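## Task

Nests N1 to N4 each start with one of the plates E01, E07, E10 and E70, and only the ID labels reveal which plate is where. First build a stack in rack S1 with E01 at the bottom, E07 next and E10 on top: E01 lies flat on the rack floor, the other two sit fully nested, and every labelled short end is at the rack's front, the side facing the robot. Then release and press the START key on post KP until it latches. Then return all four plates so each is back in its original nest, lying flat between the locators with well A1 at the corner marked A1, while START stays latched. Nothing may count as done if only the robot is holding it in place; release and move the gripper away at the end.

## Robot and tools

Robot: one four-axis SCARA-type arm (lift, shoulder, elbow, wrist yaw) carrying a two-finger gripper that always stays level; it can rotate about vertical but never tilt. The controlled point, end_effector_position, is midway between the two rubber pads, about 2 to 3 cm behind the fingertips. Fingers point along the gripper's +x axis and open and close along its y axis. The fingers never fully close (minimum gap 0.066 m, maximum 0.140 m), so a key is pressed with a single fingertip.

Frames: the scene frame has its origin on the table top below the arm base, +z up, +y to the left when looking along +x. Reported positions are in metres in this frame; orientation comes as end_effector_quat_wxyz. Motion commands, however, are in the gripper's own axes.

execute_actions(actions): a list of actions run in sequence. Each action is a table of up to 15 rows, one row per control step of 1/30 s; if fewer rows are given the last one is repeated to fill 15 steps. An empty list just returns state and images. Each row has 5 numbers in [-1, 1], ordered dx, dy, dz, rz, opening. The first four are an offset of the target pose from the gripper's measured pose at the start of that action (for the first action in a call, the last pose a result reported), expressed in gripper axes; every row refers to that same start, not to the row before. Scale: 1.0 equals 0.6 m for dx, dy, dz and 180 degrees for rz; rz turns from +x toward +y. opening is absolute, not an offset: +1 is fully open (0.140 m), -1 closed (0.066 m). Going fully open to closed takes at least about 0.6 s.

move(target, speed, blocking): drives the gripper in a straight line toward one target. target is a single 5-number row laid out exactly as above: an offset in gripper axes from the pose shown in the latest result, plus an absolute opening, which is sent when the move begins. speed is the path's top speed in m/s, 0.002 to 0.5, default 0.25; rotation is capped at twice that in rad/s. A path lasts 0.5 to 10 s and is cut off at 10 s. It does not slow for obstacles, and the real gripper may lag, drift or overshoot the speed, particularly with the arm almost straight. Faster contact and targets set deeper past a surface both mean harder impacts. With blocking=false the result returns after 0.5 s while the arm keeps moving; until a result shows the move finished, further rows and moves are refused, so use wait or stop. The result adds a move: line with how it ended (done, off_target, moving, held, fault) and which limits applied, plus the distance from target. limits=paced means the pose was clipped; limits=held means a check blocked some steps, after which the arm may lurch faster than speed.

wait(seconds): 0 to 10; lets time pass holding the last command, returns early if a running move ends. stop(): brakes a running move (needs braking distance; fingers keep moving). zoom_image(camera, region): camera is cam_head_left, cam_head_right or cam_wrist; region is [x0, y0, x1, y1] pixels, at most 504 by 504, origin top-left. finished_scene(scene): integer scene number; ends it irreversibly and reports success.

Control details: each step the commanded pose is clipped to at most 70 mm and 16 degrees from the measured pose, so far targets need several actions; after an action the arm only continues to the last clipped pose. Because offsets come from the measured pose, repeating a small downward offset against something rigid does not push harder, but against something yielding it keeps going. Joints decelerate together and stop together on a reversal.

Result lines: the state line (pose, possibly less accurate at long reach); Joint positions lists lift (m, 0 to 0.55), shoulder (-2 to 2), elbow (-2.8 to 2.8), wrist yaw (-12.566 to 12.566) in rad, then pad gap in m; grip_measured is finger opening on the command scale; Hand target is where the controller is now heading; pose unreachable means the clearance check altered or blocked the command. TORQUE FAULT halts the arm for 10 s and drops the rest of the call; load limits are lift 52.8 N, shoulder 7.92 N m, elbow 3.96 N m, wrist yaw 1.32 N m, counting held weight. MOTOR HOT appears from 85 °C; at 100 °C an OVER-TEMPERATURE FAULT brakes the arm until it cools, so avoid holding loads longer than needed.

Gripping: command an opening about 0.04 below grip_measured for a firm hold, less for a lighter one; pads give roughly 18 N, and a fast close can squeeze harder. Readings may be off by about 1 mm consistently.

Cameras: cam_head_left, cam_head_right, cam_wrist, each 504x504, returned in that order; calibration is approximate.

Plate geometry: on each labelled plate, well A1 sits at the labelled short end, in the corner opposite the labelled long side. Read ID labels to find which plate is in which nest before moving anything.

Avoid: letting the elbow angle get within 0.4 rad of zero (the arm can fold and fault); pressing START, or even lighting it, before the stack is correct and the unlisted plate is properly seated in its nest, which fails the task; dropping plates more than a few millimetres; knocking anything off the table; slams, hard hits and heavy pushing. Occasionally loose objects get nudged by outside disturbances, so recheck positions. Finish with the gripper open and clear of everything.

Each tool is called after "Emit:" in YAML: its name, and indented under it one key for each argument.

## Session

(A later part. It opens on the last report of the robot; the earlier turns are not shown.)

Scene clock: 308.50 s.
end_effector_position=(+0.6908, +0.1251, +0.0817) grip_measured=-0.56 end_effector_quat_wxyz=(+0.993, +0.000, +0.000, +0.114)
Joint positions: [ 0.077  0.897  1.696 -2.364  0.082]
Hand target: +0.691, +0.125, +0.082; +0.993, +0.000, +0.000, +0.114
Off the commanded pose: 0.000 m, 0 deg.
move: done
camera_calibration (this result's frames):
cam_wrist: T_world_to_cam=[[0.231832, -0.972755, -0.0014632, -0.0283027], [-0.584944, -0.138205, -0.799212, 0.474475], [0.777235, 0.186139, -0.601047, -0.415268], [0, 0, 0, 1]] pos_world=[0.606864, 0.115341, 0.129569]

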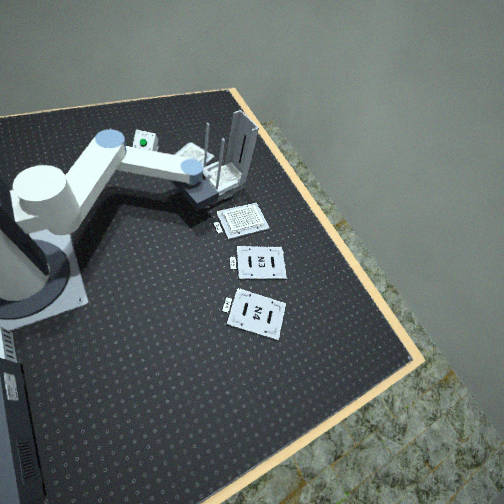

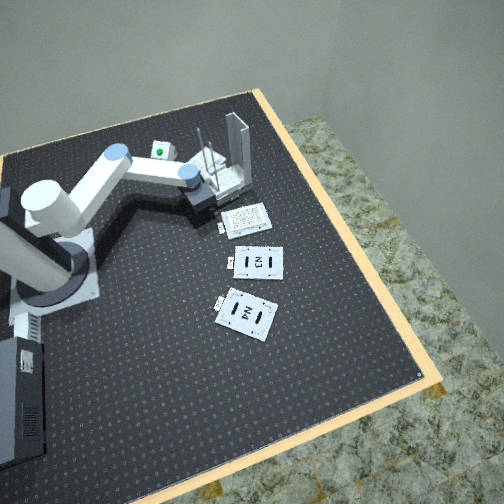

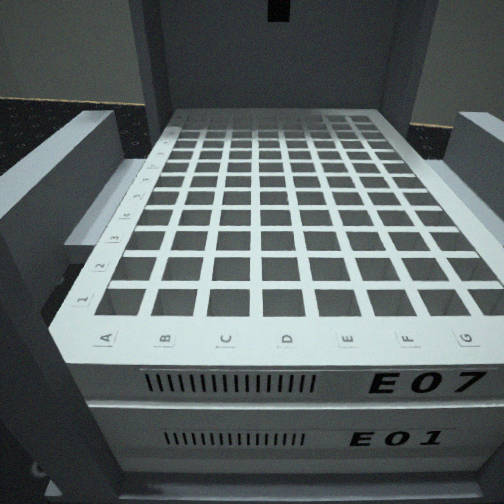

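Emit:
move:
  target: [0, 0, -0.005, 0, -0.61]
  speed: 0.01

Emit:
zoom_image:
  camera: "cam_wrist"
  region: [40, 360, 292, 504]

Scene clock: 311.53 s.
end_effector_position=(+0.6908, +0.1251, +0.0787) grip_measured=-0.56 end_effector_quat_wxyz=(+0.993, +0.000, +0.000, +0.114)
Joint positions: [ 0.074  0.897  1.696 -2.364  0.082]
Hand target: +0.691, +0.125, +0.079; +0.993, +0.000, +0.000, +0.114
Off the commanded pose: 0.000 m, 0 deg.
move: done
camera_calibration (this result's frames):
cam_wrist: T_world_to_cam=[[0.231833, -0.972755, -0.0014632, -0.0283072], [-0.584944, -0.138205, -0.799212, 0.472087], [0.777235, 0.186139, -0.601047, -0.417064], [0, 0, 0, 1]] pos_world=[0.606864, 0.115341, 0.126582]

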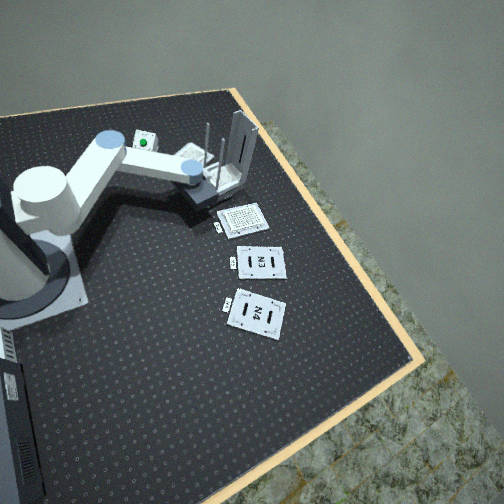

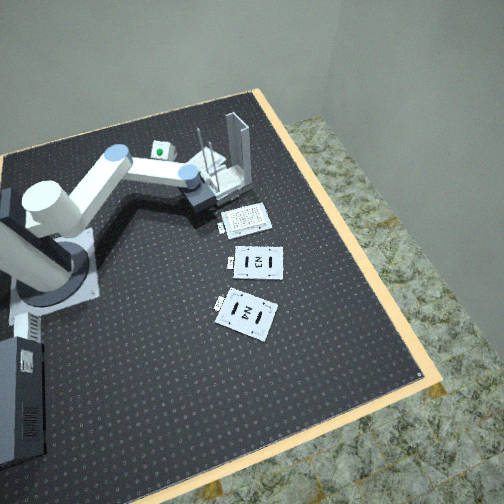

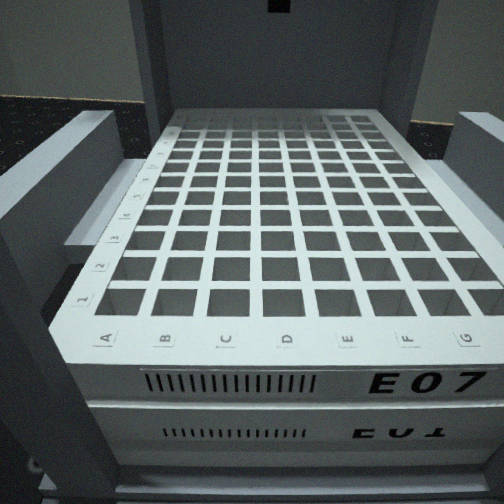

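Region (40, 360, 292, 504) of cam_wrist's 504x504 image, scaled by 2.000, with more detail than that image has; it fills the top 288 rows of this view, and the rest is white.

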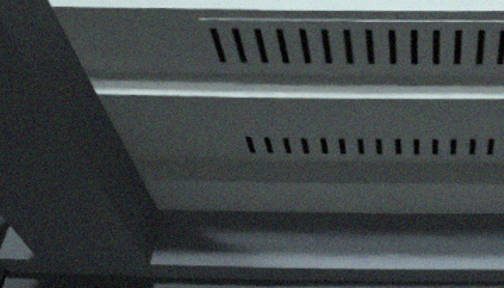

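Emit:
move:
  target: [0, 0, -0.004, 0, -0.61]
  speed: 0.008

Emit:
zoom_image:
  camera: "cam_wrist"
  region: [40, 360, 292, 504]

Scene clock: 314.30 s.
end_effector_position=(+0.6908, +0.1251, +0.0770) grip_measured=-0.56 end_effector_quat_wxyz=(+0.993, +0.000, +0.000, +0.114)
Joint positions: [ 0.072  0.897  1.695 -2.364  0.082]
Hand target: +0.691, +0.125, +0.076; +0.993, +0.000, +0.000, +0.114
Off the commanded pose: 0.001 m, 0 deg.
move: done
camera_calibration (this result's frames):
cam_wrist: T_world_to_cam=[[0.231859, -0.972748, -0.0014632, -0.0283264], [-0.58494, -0.138221, -0.799212, 0.470729], [0.77723, 0.18616, -0.601047, -0.418065], [0, 0, 0, 1]] pos_world=[0.606849, 0.115337, 0.124895]

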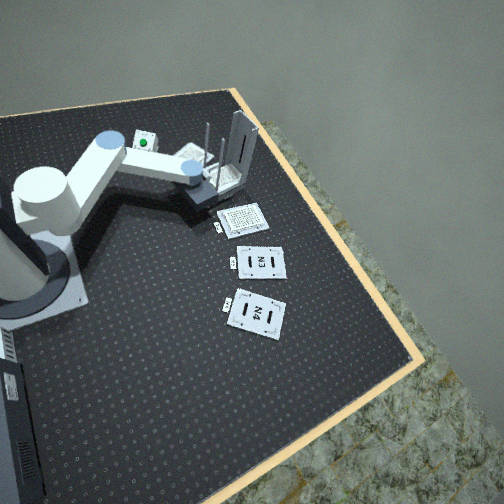

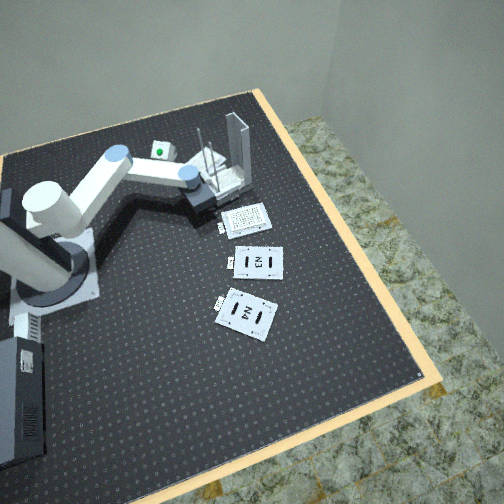

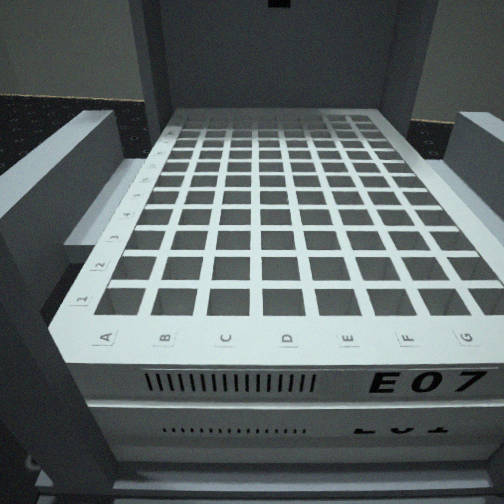

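Region (40, 360, 292, 504) of cam_wrist's 504x504 image, scaled by 2.000, with more detail than that image has; it fills the top 288 rows of this view, and the rest is white.

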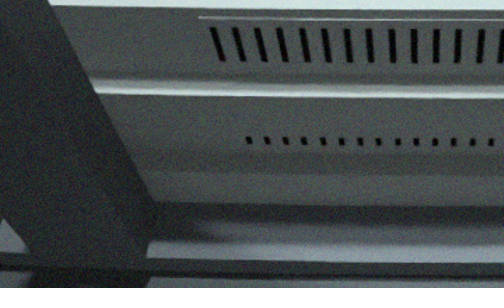

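Emit:
execute_actions:
  actions:
    - [[0,0,0.0005,0,-0.5],[0,0,0.0005,0,-0.45],[0,0,0.0005,0,-0.4],[0,0,0.0005,0,-0.3],[0,0,0.0005,0,-0.2],[0,0,0.0005,0,-0.1],[0,0,0.0005,0,0.0]]

Emit:
move:
  target: [-0.2, 0, 0.02, 0, 0.0]
  speed: 0.25

Scene clock: 319.30 s.
end_effector_position=(+0.6908, +0.1251, +0.0774) grip_measured=+0.00 end_effector_quat_wxyz=(+0.993, +0.000, +0.000, +0.114)
Joint positions: [ 0.072  0.897  1.695 -2.364  0.103]
Hand target: +0.691, +0.125, +0.077; +0.993, +0.000, +0.000, +0.114
Off the commanded pose: 0.000 m, 0 deg.
camera_calibration (this result's frames):
cam_wrist: T_world_to_cam=[[0.231861, -0.972748, -0.0014632, -0.0283268], [-0.58494, -0.138222, -0.799212, 0.471016], [0.77723, 0.186162, -0.601047, -0.417849], [0, 0, 0, 1]] pos_world=[0.606848, 0.115338, 0.125253]

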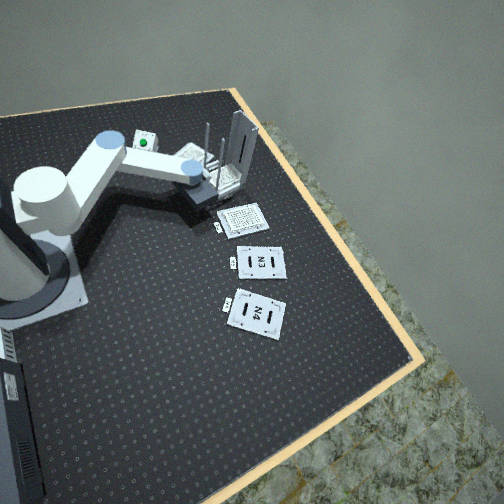

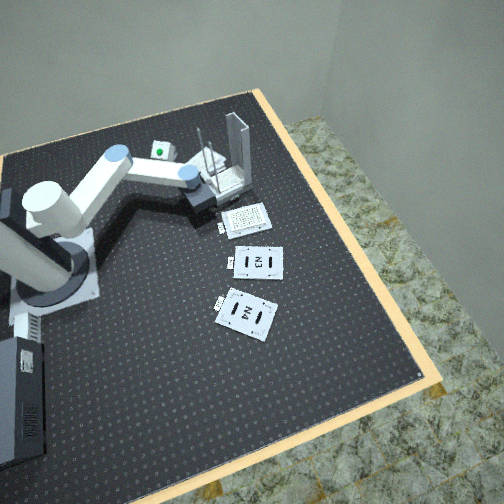

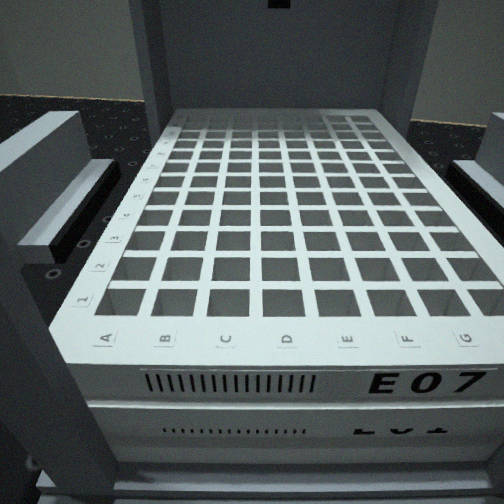

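Scene clock: 320.20 s.
end_effector_position=(+0.5739, +0.0978, +0.0893) grip_measured=+0.00 end_effector_quat_wxyz=(+0.993, +0.000, +0.000, +0.114)
Joint positions: [ 0.084  1.148  1.085 -2.005  0.103]
Hand target: +0.574, +0.098, +0.089; +0.993, +0.000, +0.000, +0.114
Off the commanded pose: 0.000 m, 0 deg.
move: done
camera_calibration (this result's frames):
cam_wrist: T_world_to_cam=[[0.231547, -0.972823, -0.0014632, -0.0275455], [-0.584984, -0.138033, -0.799212, 0.408431], [0.77729, 0.185911, -0.601047, -0.314683], [0, 0, 0, 1]] pos_world=[0.489903, 0.0880832, 0.137244]

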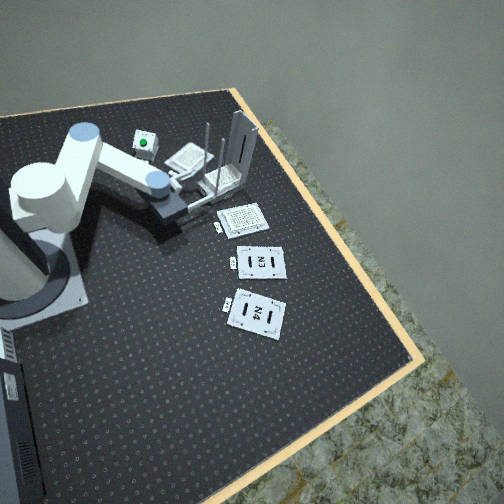

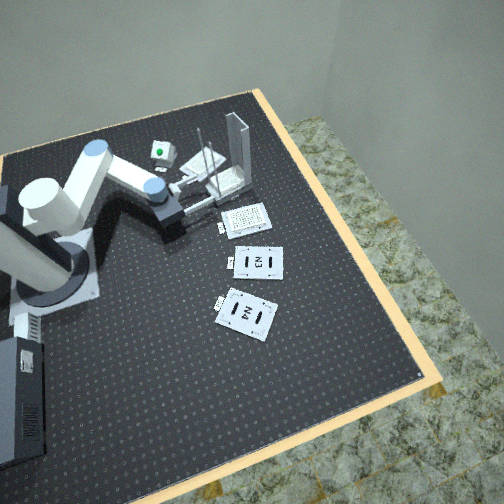

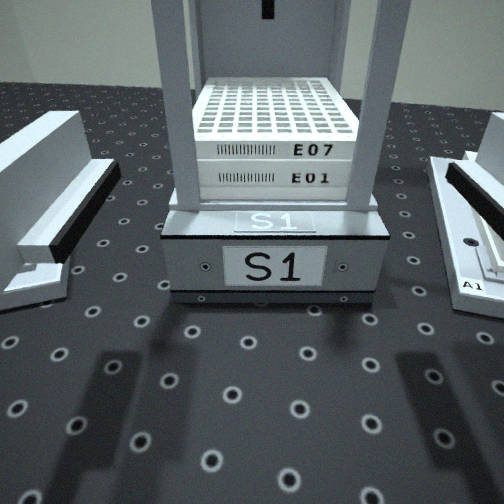

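Emit:
zoom_image:
  camera: "cam_wrist"
  region: [160, 70, 400, 240]

Region (160, 70, 400, 240) of cam_wrist's 504x504 image, scaled by 2.100, with more detail than that image has; it fills the top 357 rows of this view, and the rest is white.

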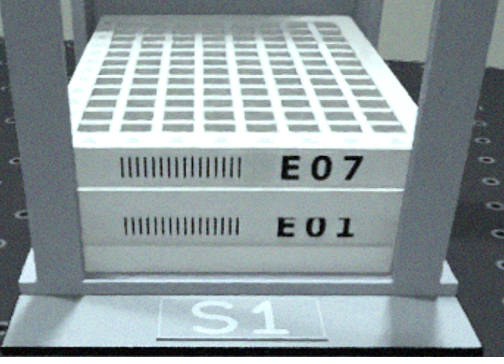

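Emit:
move:
  target: [-0.0082, -0.227, -0.0322, -0.0894, 0.0]
  speed: 0.3

Emit:
move:
  target: [0.125, 0, -0.008, 0, 0.0]
  speed: 0.25

Scene clock: 333.00 s.
end_effector_position=(+0.5999, -0.0360, +0.0700) grip_measured=+0.00 end_effector_quat_wxyz=(+1.000, +0.000, +0.000, -0.026)
Joint positions: [ 0.065  0.775  1.158 -1.986  0.103]
Hand target: +0.600, -0.036, +0.070; +1.000, +0.000, +0.000, -0.026
Off the commanded pose: 0.000 m, 0 deg.
move: done
camera_calibration (this result's frames):
cam_wrist: T_world_to_cam=[[-0.0473535, -0.998877, -0.0014632, 0.00260587], [-0.600318, 0.0296299, -0.799212, 0.404986], [0.798358, -0.0369671, -0.601047, -0.342329], [0, 0, 0, 1]] pos_world=[0.516545, -0.0220517, 0.117917]

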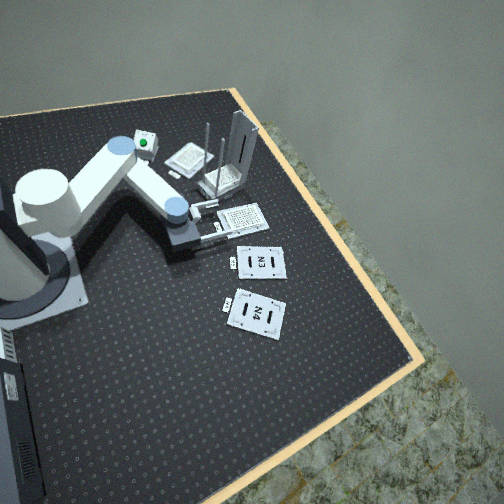

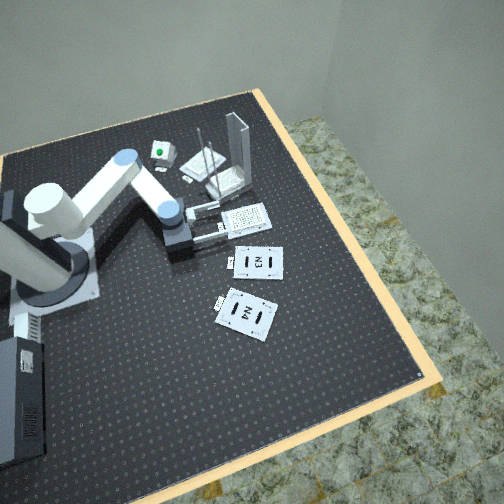

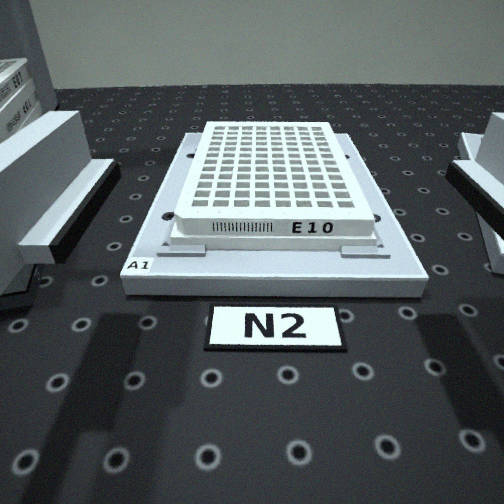

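Scene clock: 333.77 s.
end_effector_position=(+0.6749, -0.0399, +0.0653) grip_measured=+0.00 end_effector_quat_wxyz=(+1.000, +0.000, +0.000, -0.026)
Joint positions: [ 0.06   0.635  1.531 -2.219  0.103]
Hand target: +0.675, -0.040, +0.065; +1.000, +0.000, +0.000, -0.026
Off the commanded pose: 0.000 m, 0 deg.
move: done
camera_calibration (this result's frames):
cam_wrist: T_world_to_cam=[[-0.0469823, -0.998895, -0.0014632, 0.00200851], [-0.600329, 0.0294067, -0.799212, 0.446288], [0.798372, -0.0366704, -0.601047, -0.405178], [0, 0, 0, 1]] pos_world=[0.591497, -0.0259756, 0.113151]

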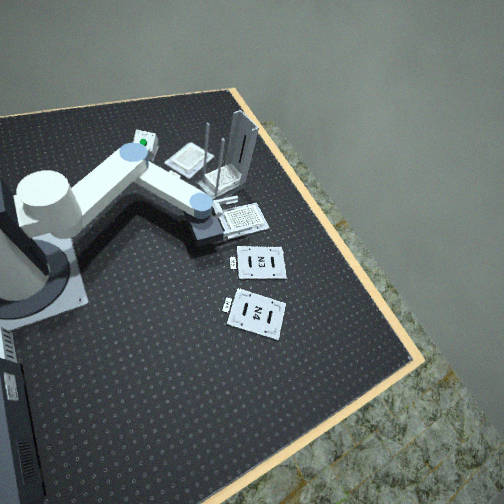

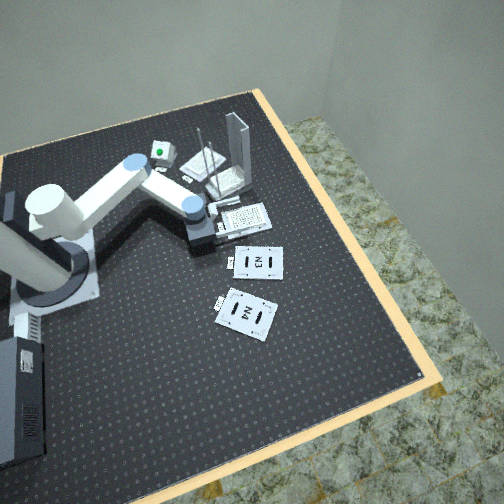

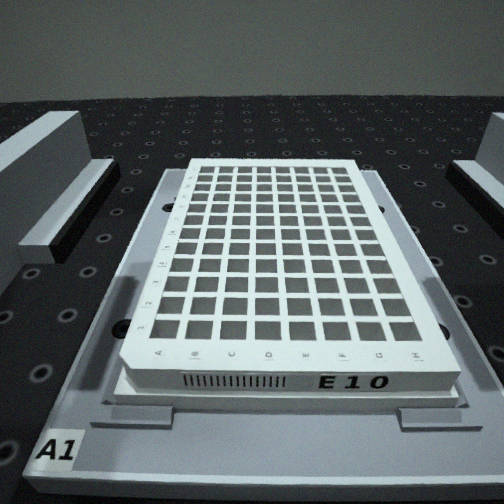

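Emit:
zoom_image:
  camera: "cam_wrist"
  region: [150, 150, 402, 230]

Emit:
zoom_image:
  camera: "cam_wrist"
  region: [100, 310, 480, 430]

Region (150, 150, 402, 230) of cam_wrist's 504x504 image, scaled by 2.000, with more detail than that image has; it fills the top 160 rows of this view, and the rest is white.

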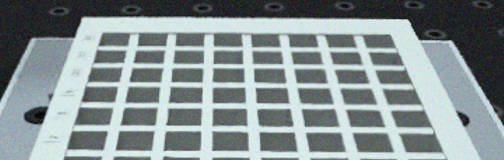

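Region (100, 310, 480, 430) of cam_wrist's 504x504 image, scaled by 1.326, with more detail than that image has; it fills the top 159 rows of this view, and the rest is white.

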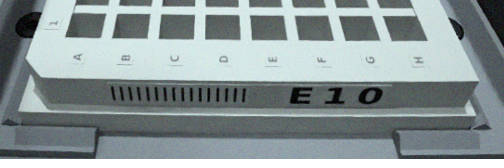

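Emit:
move:
  target: [0.0366, 0.0012, -0.0513, -0.0026, 0.0]
  speed: 0.1

Emit:
execute_actions:
  actions:
    - [[0,0,0,0,-0.1],[0,0,0,0,-0.2],[0,0,0,0,-0.3],[0,0,0,0,-0.35],[0,0,0,0,-0.4],[0,0,0,0,-0.44],[0,0,0,0,-0.47],[0,0,0,0,-0.5],[0,0,0,0,-0.52],[0,0,0,0,-0.54],[0,0,0,0,-0.56],[0,0,0,0,-0.58],[0,0,0,0,-0.6],[0,0,0,0,-0.61],[0,0,0,0,-0.61]]

Scene clock: 348.50 s.
end_effector_position=(+0.6969, -0.0402, +0.0344) grip_measured=+0.00 end_effector_quat_wxyz=(+1.000, +0.000, +0.000, -0.030)
Joint positions: [ 0.029  0.591  1.653 -2.304  0.103]
Hand target: +0.697, -0.040, +0.034; +1.000, +0.000, +0.000, -0.030
Off the commanded pose: 0.000 m, 0 deg.
move: done
camera_calibration (this result's frames):
cam_wrist: T_world_to_cam=[[-0.0547508, -0.998499, -0.0014632, 0.00809031], [-0.600082, 0.0340756, -0.799212, 0.434863], [0.798062, -0.0428795, -0.601047, -0.441311], [0, 0, 0, 1]] pos_world=[0.61359, -0.0256632, 0.0823116]

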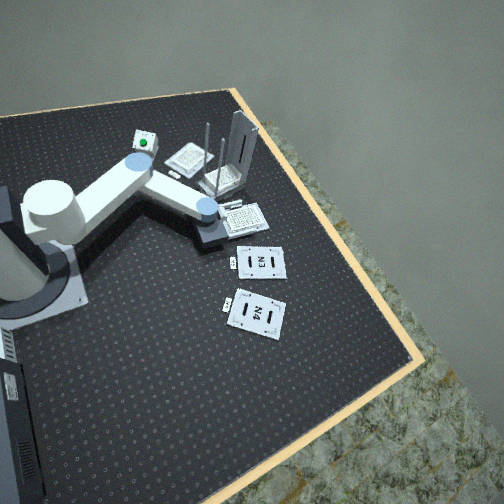

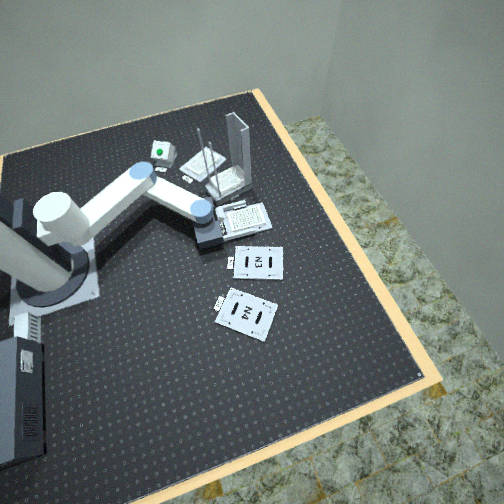

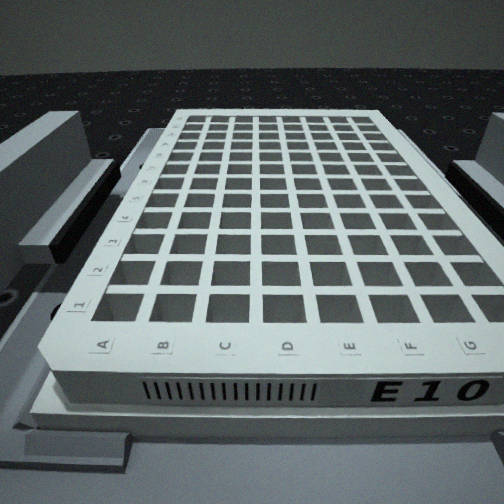

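Scene clock: 349.00 s.
end_effector_position=(+0.6969, -0.0402, +0.0344) grip_measured=-0.56 end_effector_quat_wxyz=(+1.000, +0.000, +0.000, -0.030)
Joint positions: [ 0.029  0.591  1.653 -2.304  0.082]
Hand target: +0.697, -0.040, +0.034; +1.000, +0.000, +0.000, -0.030
Off the commanded pose: 0.000 m, 0 deg.
camera_calibration (this result's frames):
cam_wrist: T_world_to_cam=[[-0.0547635, -0.998498, -0.0014632, 0.00809701], [-0.600082, 0.0340832, -0.799212, 0.434863], [0.798062, -0.0428896, -0.601047, -0.44131], [0, 0, 0, 1]] pos_world=[0.61359, -0.0256643, 0.0823116]

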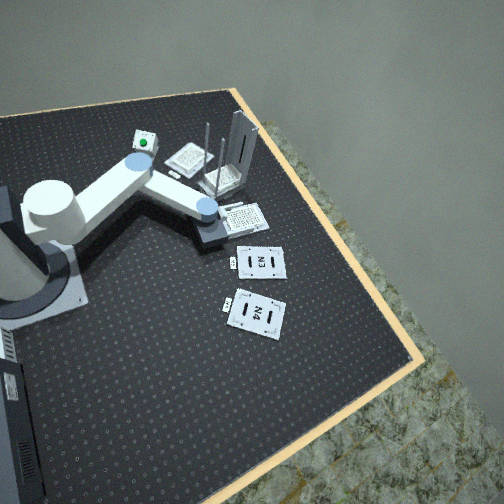

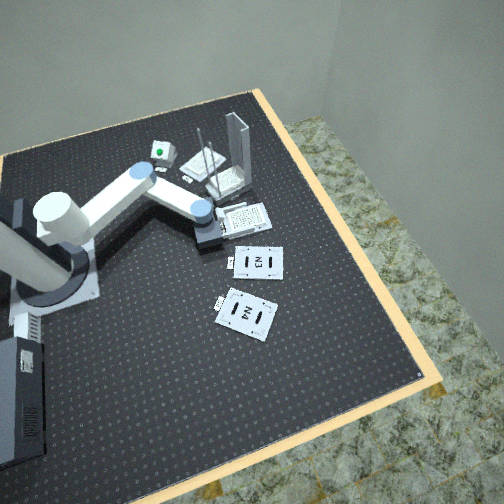

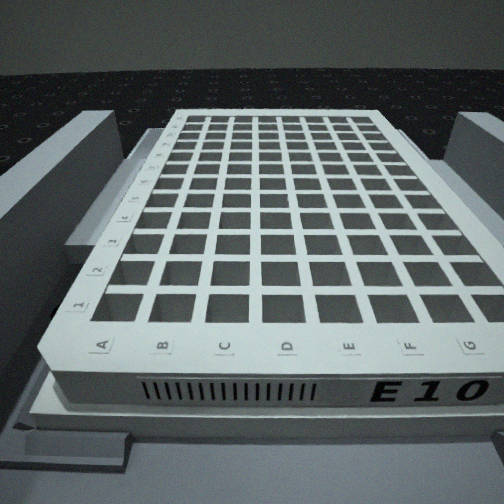

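Emit:
move:
  target: [0, 0, 0.4927, 0, -0.61]
  speed: 0.3

Scene clock: 353.17 s.
end_effector_position=(+0.6969, -0.0402, +0.3301) grip_measured=-0.56 end_effector_quat_wxyz=(+1.000, +0.000, +0.000, -0.030)
Joint positions: [ 0.325  0.591  1.653 -2.304  0.082]
Hand target: +0.697, -0.040, +0.330; +1.000, +0.000, +0.000, -0.030
Off the commanded pose: 0.000 m, 0 deg.
move: done
camera_calibration (this result's frames):
cam_wrist: T_world_to_cam=[[-0.0547159, -0.998501, -0.0014632, 0.00850748], [-0.600083, 0.0340546, -0.799212, 0.67117], [0.798064, -0.0428516, -0.601047, -0.263609], [0, 0, 0, 1]] pos_world=[0.6136, -0.0256577, 0.377978]

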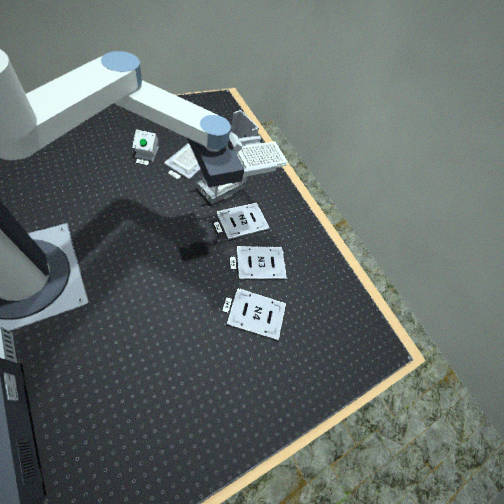

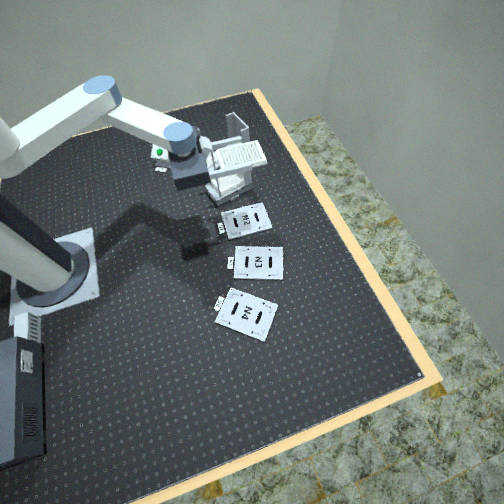

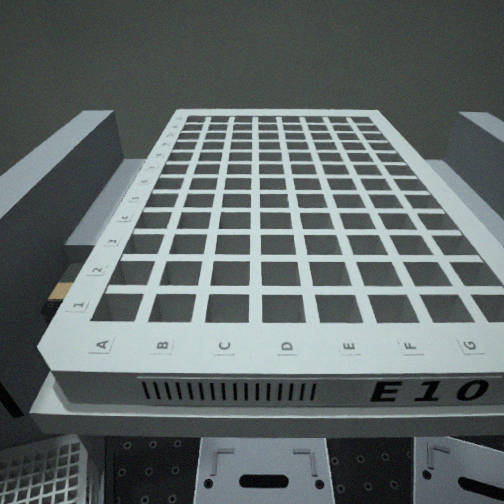

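Emit:
move:
  target: [-0.0242, 0.2749, -0.0067, 0.0916, -0.61]
  speed: 0.3

Scene clock: 357.23 s.
end_effector_position=(+0.6922, +0.1255, +0.3261) grip_measured=-0.56 end_effector_quat_wxyz=(+0.993, +0.000, +0.000, +0.114)
Joint positions: [ 0.321  0.893  1.704 -2.369  0.082]
Hand target: +0.692, +0.125, +0.326; +0.994, +0.000, +0.000, +0.114
Off the commanded pose: 0.000 m, 0 deg.
move: done
camera_calibration (this result's frames):
cam_wrist: T_world_to_cam=[[0.23154, -0.972824, -0.0014632, -0.0277118], [-0.584985, -0.138029, -0.799212, 0.670684], [0.777291, 0.185906, -0.601047, -0.269524], [0, 0, 0, 1]] pos_world=[0.608255, 0.115721, 0.373982]

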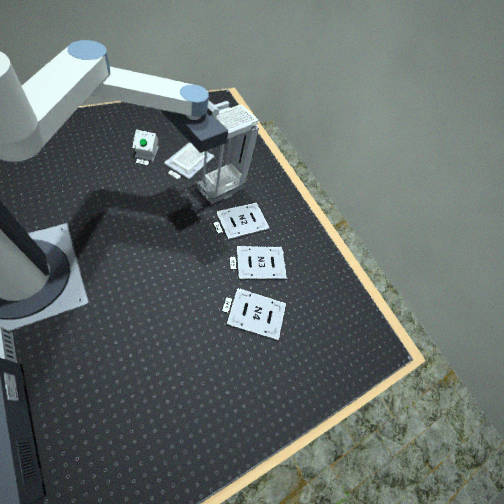

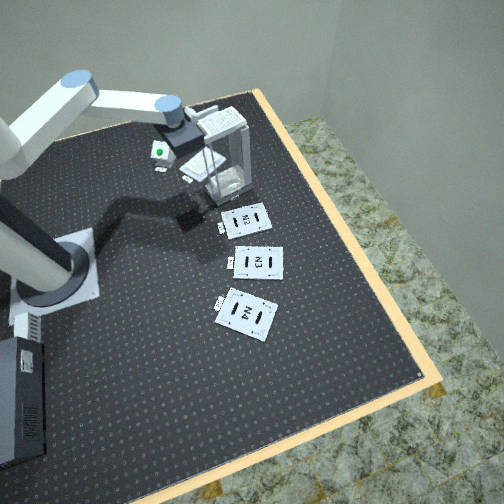

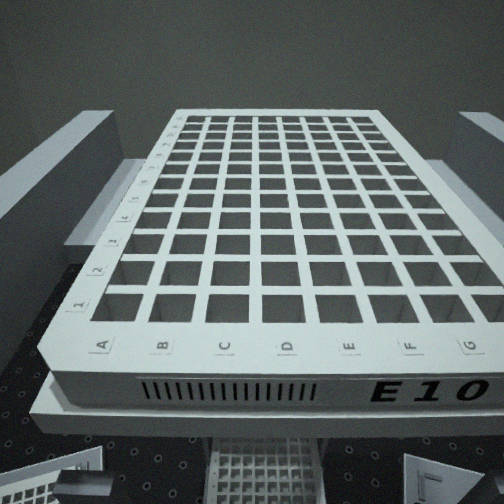

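Emit:
move:
  target: [0, -0.0004, -0.05, 0, -0.61]
  speed: 0.06

Emit:
move:
  target: [0, 0, -0.333, 0, -0.61]
  speed: 0.25

Emit:
move:
  target: [0, 0, -0.0105, 0, -0.61]
  speed: 0.012

Scene clock: 362.10 s.
end_effector_position=(+0.6922, +0.1255, +0.2960) grip_measured=-0.56 end_effector_quat_wxyz=(+0.993, +0.000, +0.000, +0.114)
Joint positions: [ 0.291  0.893  1.704 -2.368  0.082]
Hand target: +0.692, +0.125, +0.296; +0.993, +0.000, +0.000, +0.114
Off the commanded pose: 0.000 m, 0 deg.
move: done
camera_calibration (this result's frames):
cam_wrist: T_world_to_cam=[[0.232072, -0.972697, -0.0014632, -0.0281717], [-0.58491, -0.138349, -0.799212, 0.646642], [0.777189, 0.186331, -0.601047, -0.28759], [0, 0, 0, 1]] pos_world=[0.608277, 0.115647, 0.343908]

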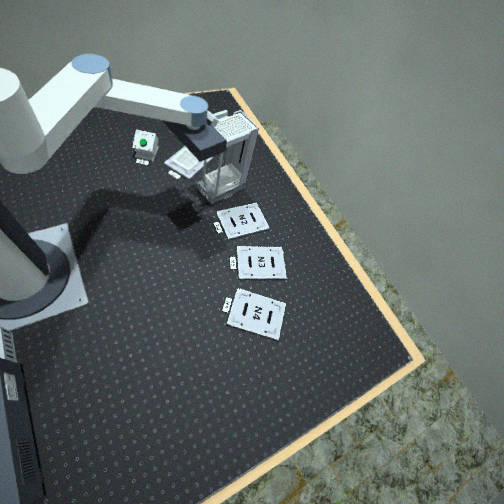

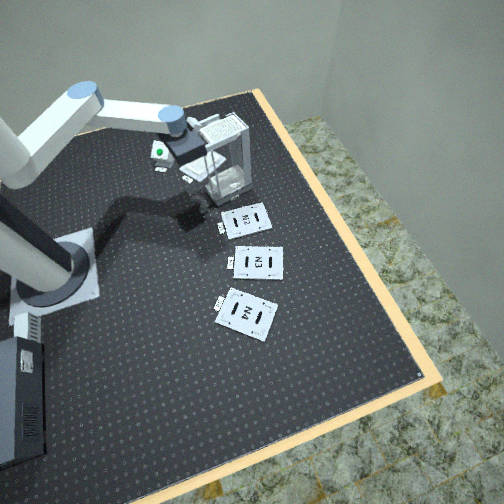

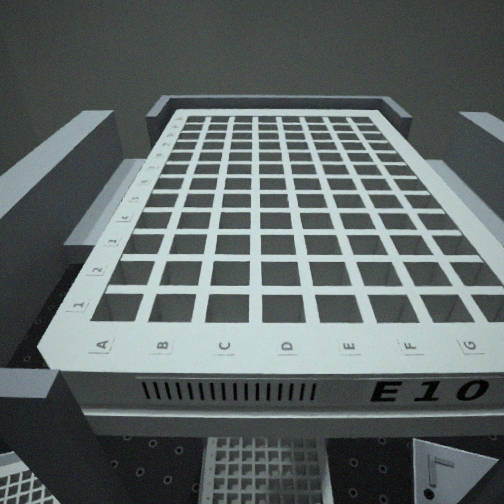

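Scene clock: 363.30 s.
end_effector_position=(+0.6922, +0.1255, +0.0961) grip_measured=-0.56 end_effector_quat_wxyz=(+0.993, +0.000, +0.000, +0.114)
Joint positions: [ 0.091  0.893  1.704 -2.368  0.082]
Hand target: +0.692, +0.125, +0.096; +0.993, +0.000, +0.000, +0.114
Off the commanded pose: 0.000 m, 0 deg.
move: done
camera_calibration (this result's frames):
cam_wrist: T_world_to_cam=[[0.232079, -0.972696, -0.0014632, -0.0284623], [-0.584909, -0.138353, -0.799212, 0.4869], [0.777188, 0.186336, -0.601047, -0.407721], [0, 0, 0, 1]] pos_world=[0.608273, 0.115652, 0.144035]

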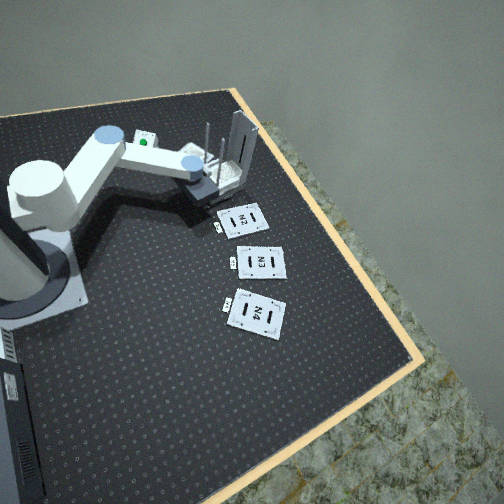

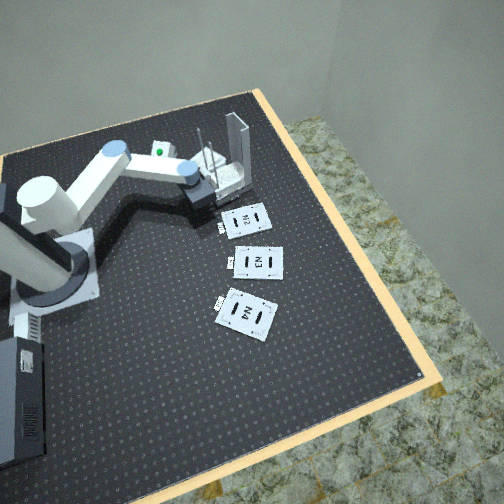

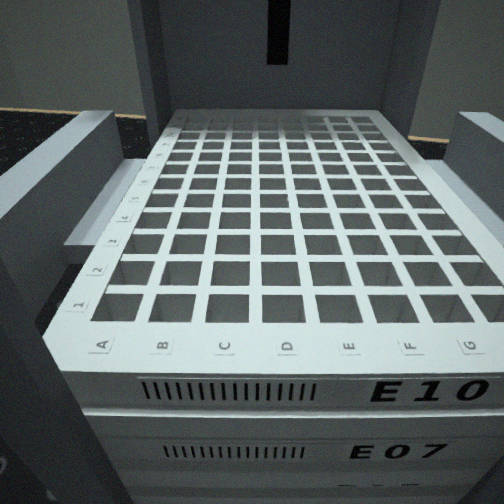

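Scene clock: 364.03 s.
end_effector_position=(+0.6922, +0.1255, +0.0901) grip_measured=-0.56 end_effector_quat_wxyz=(+0.993, +0.000, +0.000, +0.114)
Joint positions: [ 0.085  0.893  1.704 -2.368  0.082]
Hand target: +0.692, +0.125, +0.090; +0.993, +0.000, +0.000, +0.114
Off the commanded pose: 0.000 m, 0 deg.
move: done
camera_calibration (this result's frames):
cam_wrist: T_world_to_cam=[[0.232098, -0.972691, -0.0014632, -0.028485], [-0.584906, -0.138365, -0.799212, 0.48205], [0.777184, 0.186352, -0.601047, -0.411364], [0, 0, 0, 1]] pos_world=[0.608271, 0.11565, 0.13797]

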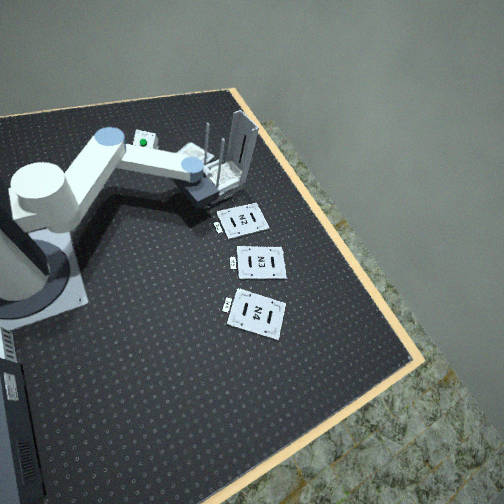

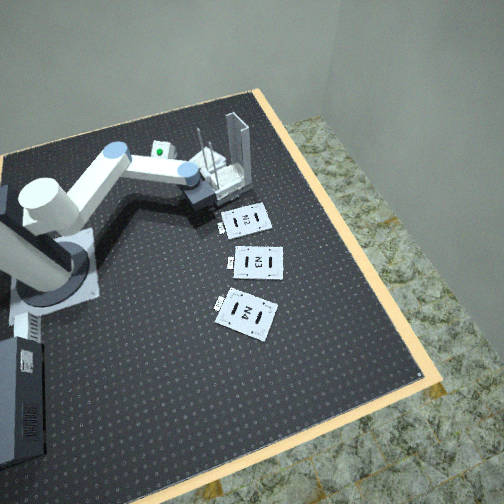

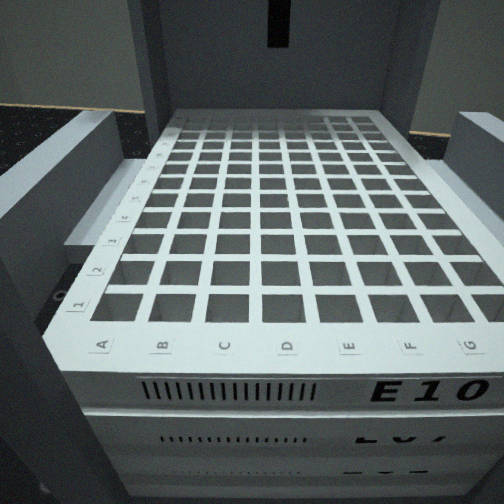

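Emit:
execute_actions:
  actions:
    - [[0,0,0.0003,0,-0.5],[0,0,0.0003,0,-0.45],[0,0,0.0003,0,-0.4],[0,0,0.0003,0,-0.3],[0,0,0.0003,0,-0.2],[0,0,0.0003,0,-0.1],[0,0,0.0003,0,0.0]]

Emit:
move:
  target: [-0.22, 0, 0.02, 0, 0.0]
  speed: 0.25

Emit:
zoom_image:
  camera: "cam_wrist"
  region: [150, 60, 400, 250]

Scene clock: 367.27 s.
end_effector_position=(+0.6922, +0.1255, +0.0903) grip_measured=+0.00 end_effector_quat_wxyz=(+0.993, +0.000, +0.000, +0.114)
Joint positions: [ 0.085  0.893  1.704 -2.368  0.103]
Hand target: +0.692, +0.125, +0.090; +0.993, +0.000, +0.000, +0.114
Off the commanded pose: 0.000 m, 0 deg.
camera_calibration (this result's frames):
cam_wrist: T_world_to_cam=[[0.232099, -0.972691, -0.0014632, -0.0284849], [-0.584906, -0.138365, -0.799212, 0.482241], [0.777184, 0.186352, -0.601047, -0.411221], [0, 0, 0, 1]] pos_world=[0.608271, 0.11565, 0.138208]

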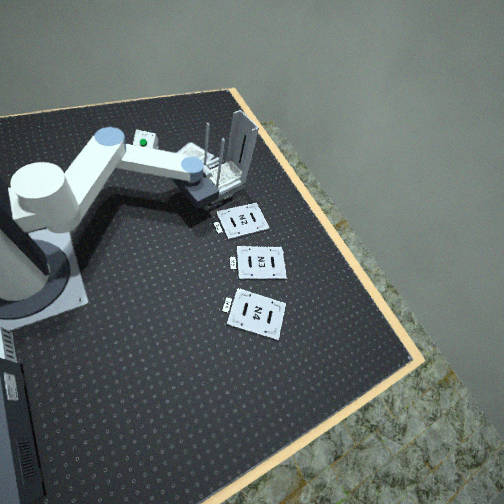

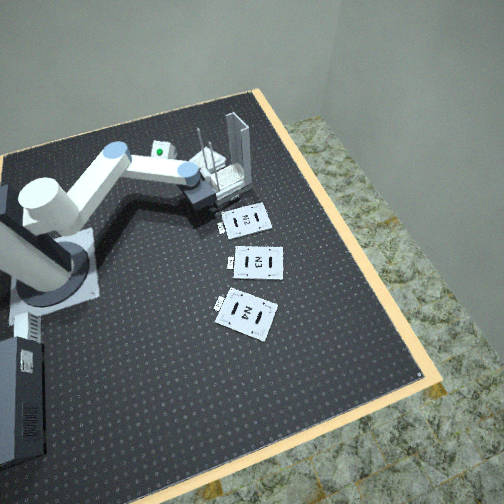

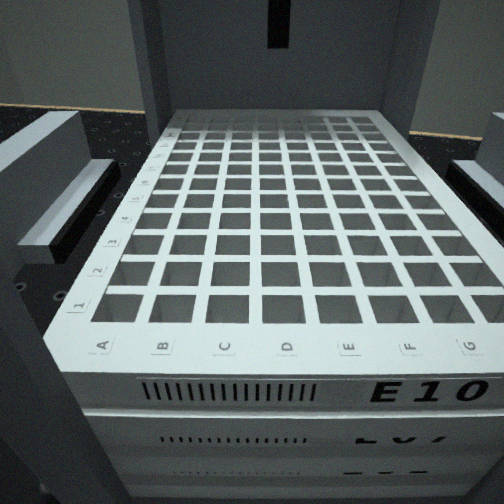

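Scene clock: 368.20 s.
end_effector_position=(+0.5636, +0.0954, +0.1023) grip_measured=+0.00 end_effector_quat_wxyz=(+0.993, +0.000, +0.000, +0.114)
Joint positions: [ 0.097  1.165  1.038 -1.975  0.103]
Hand target: +0.564, +0.095, +0.102; +0.993, +0.000, +0.000, +0.114
Off the commanded pose: 0.000 m, 0 deg.
move: done
camera_calibration (this result's frames):
cam_wrist: T_world_to_cam=[[0.231784, -0.972766, -0.0014632, -0.0276473], [-0.584951, -0.138176, -0.799212, 0.412438], [0.777244, 0.186101, -0.601047, -0.298463], [0, 0, 0, 1]] pos_world=[0.479643, 0.0856389, 0.150195]

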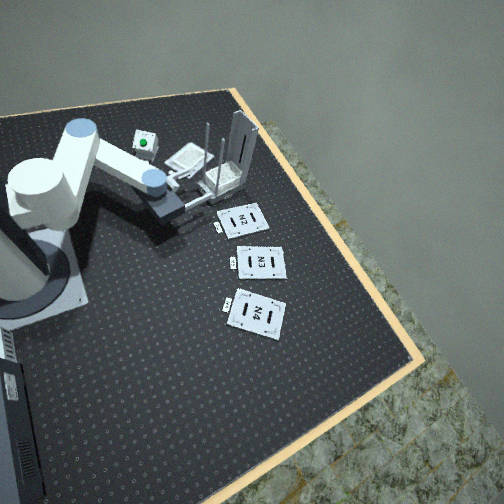

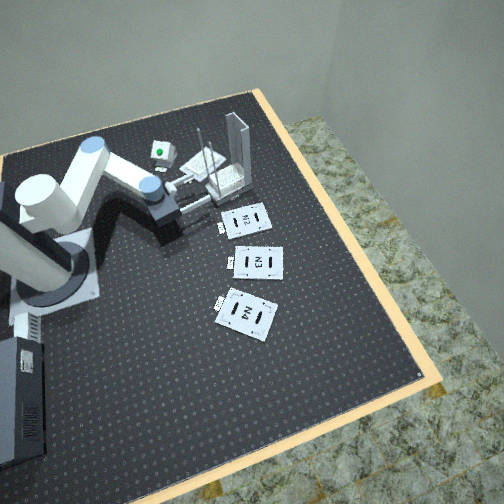

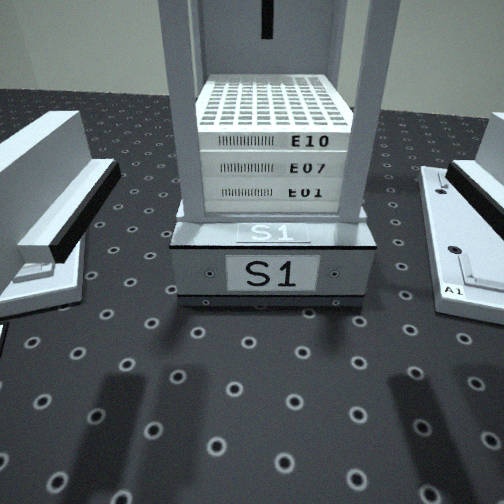

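Region (150, 60, 400, 250) of cam_wrist's 504x504 image, scaled by 2.016, with more detail than that image has; it fills the top 383 rows of this view, and the rest is white.

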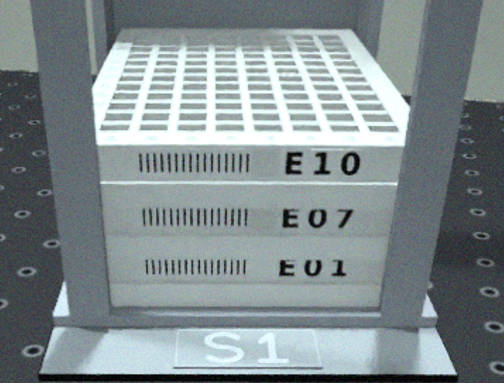

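Emit:
move:
  target: [-0.1855, 0.2577, 0.0795, 0.1606, 0.0]
  speed: 0.3

Scene clock: 376.93 s.
end_effector_position=(+0.4201, +0.2208, +0.1500) grip_measured=+0.00 end_effector_quat_wxyz=(+0.933, +0.000, +0.000, +0.359)
Joint positions: [ 0.145  1.74   0.732 -1.738  0.103]
Hand target: +0.420, +0.221, +0.150; +0.934, +0.000, +0.000, +0.358
Off the commanded pose: 0.000 m, 0 deg.
move: done
camera_calibration (this result's frames):
cam_wrist: T_world_to_cam=[[0.673584, -0.739109, -0.0014632, -0.109544], [-0.445028, -0.403992, -0.799212, 0.383871], [0.590114, 0.538988, -0.601047, -0.180859], [0, 0, 0, 1]] pos_world=[0.351347, 0.171597, 0.19793]

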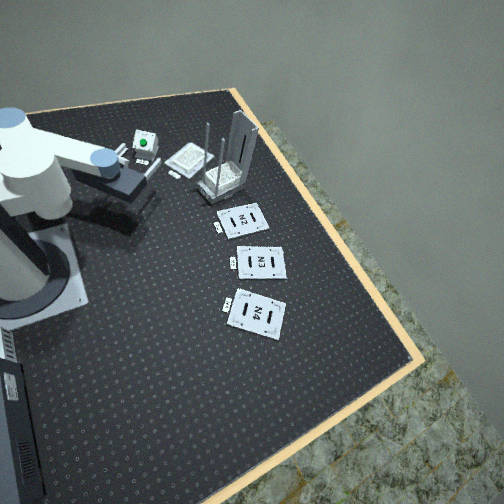

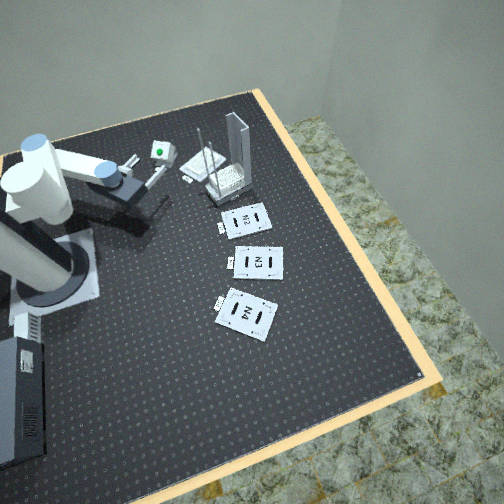

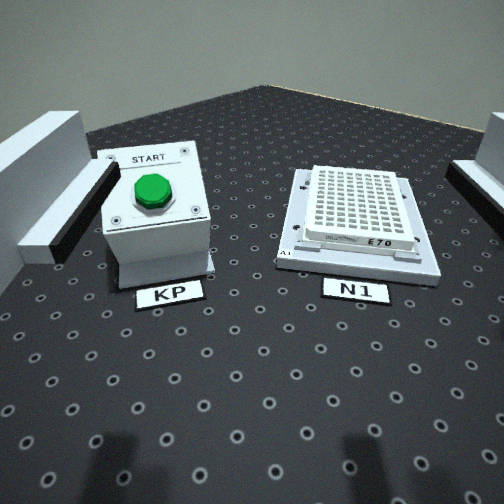

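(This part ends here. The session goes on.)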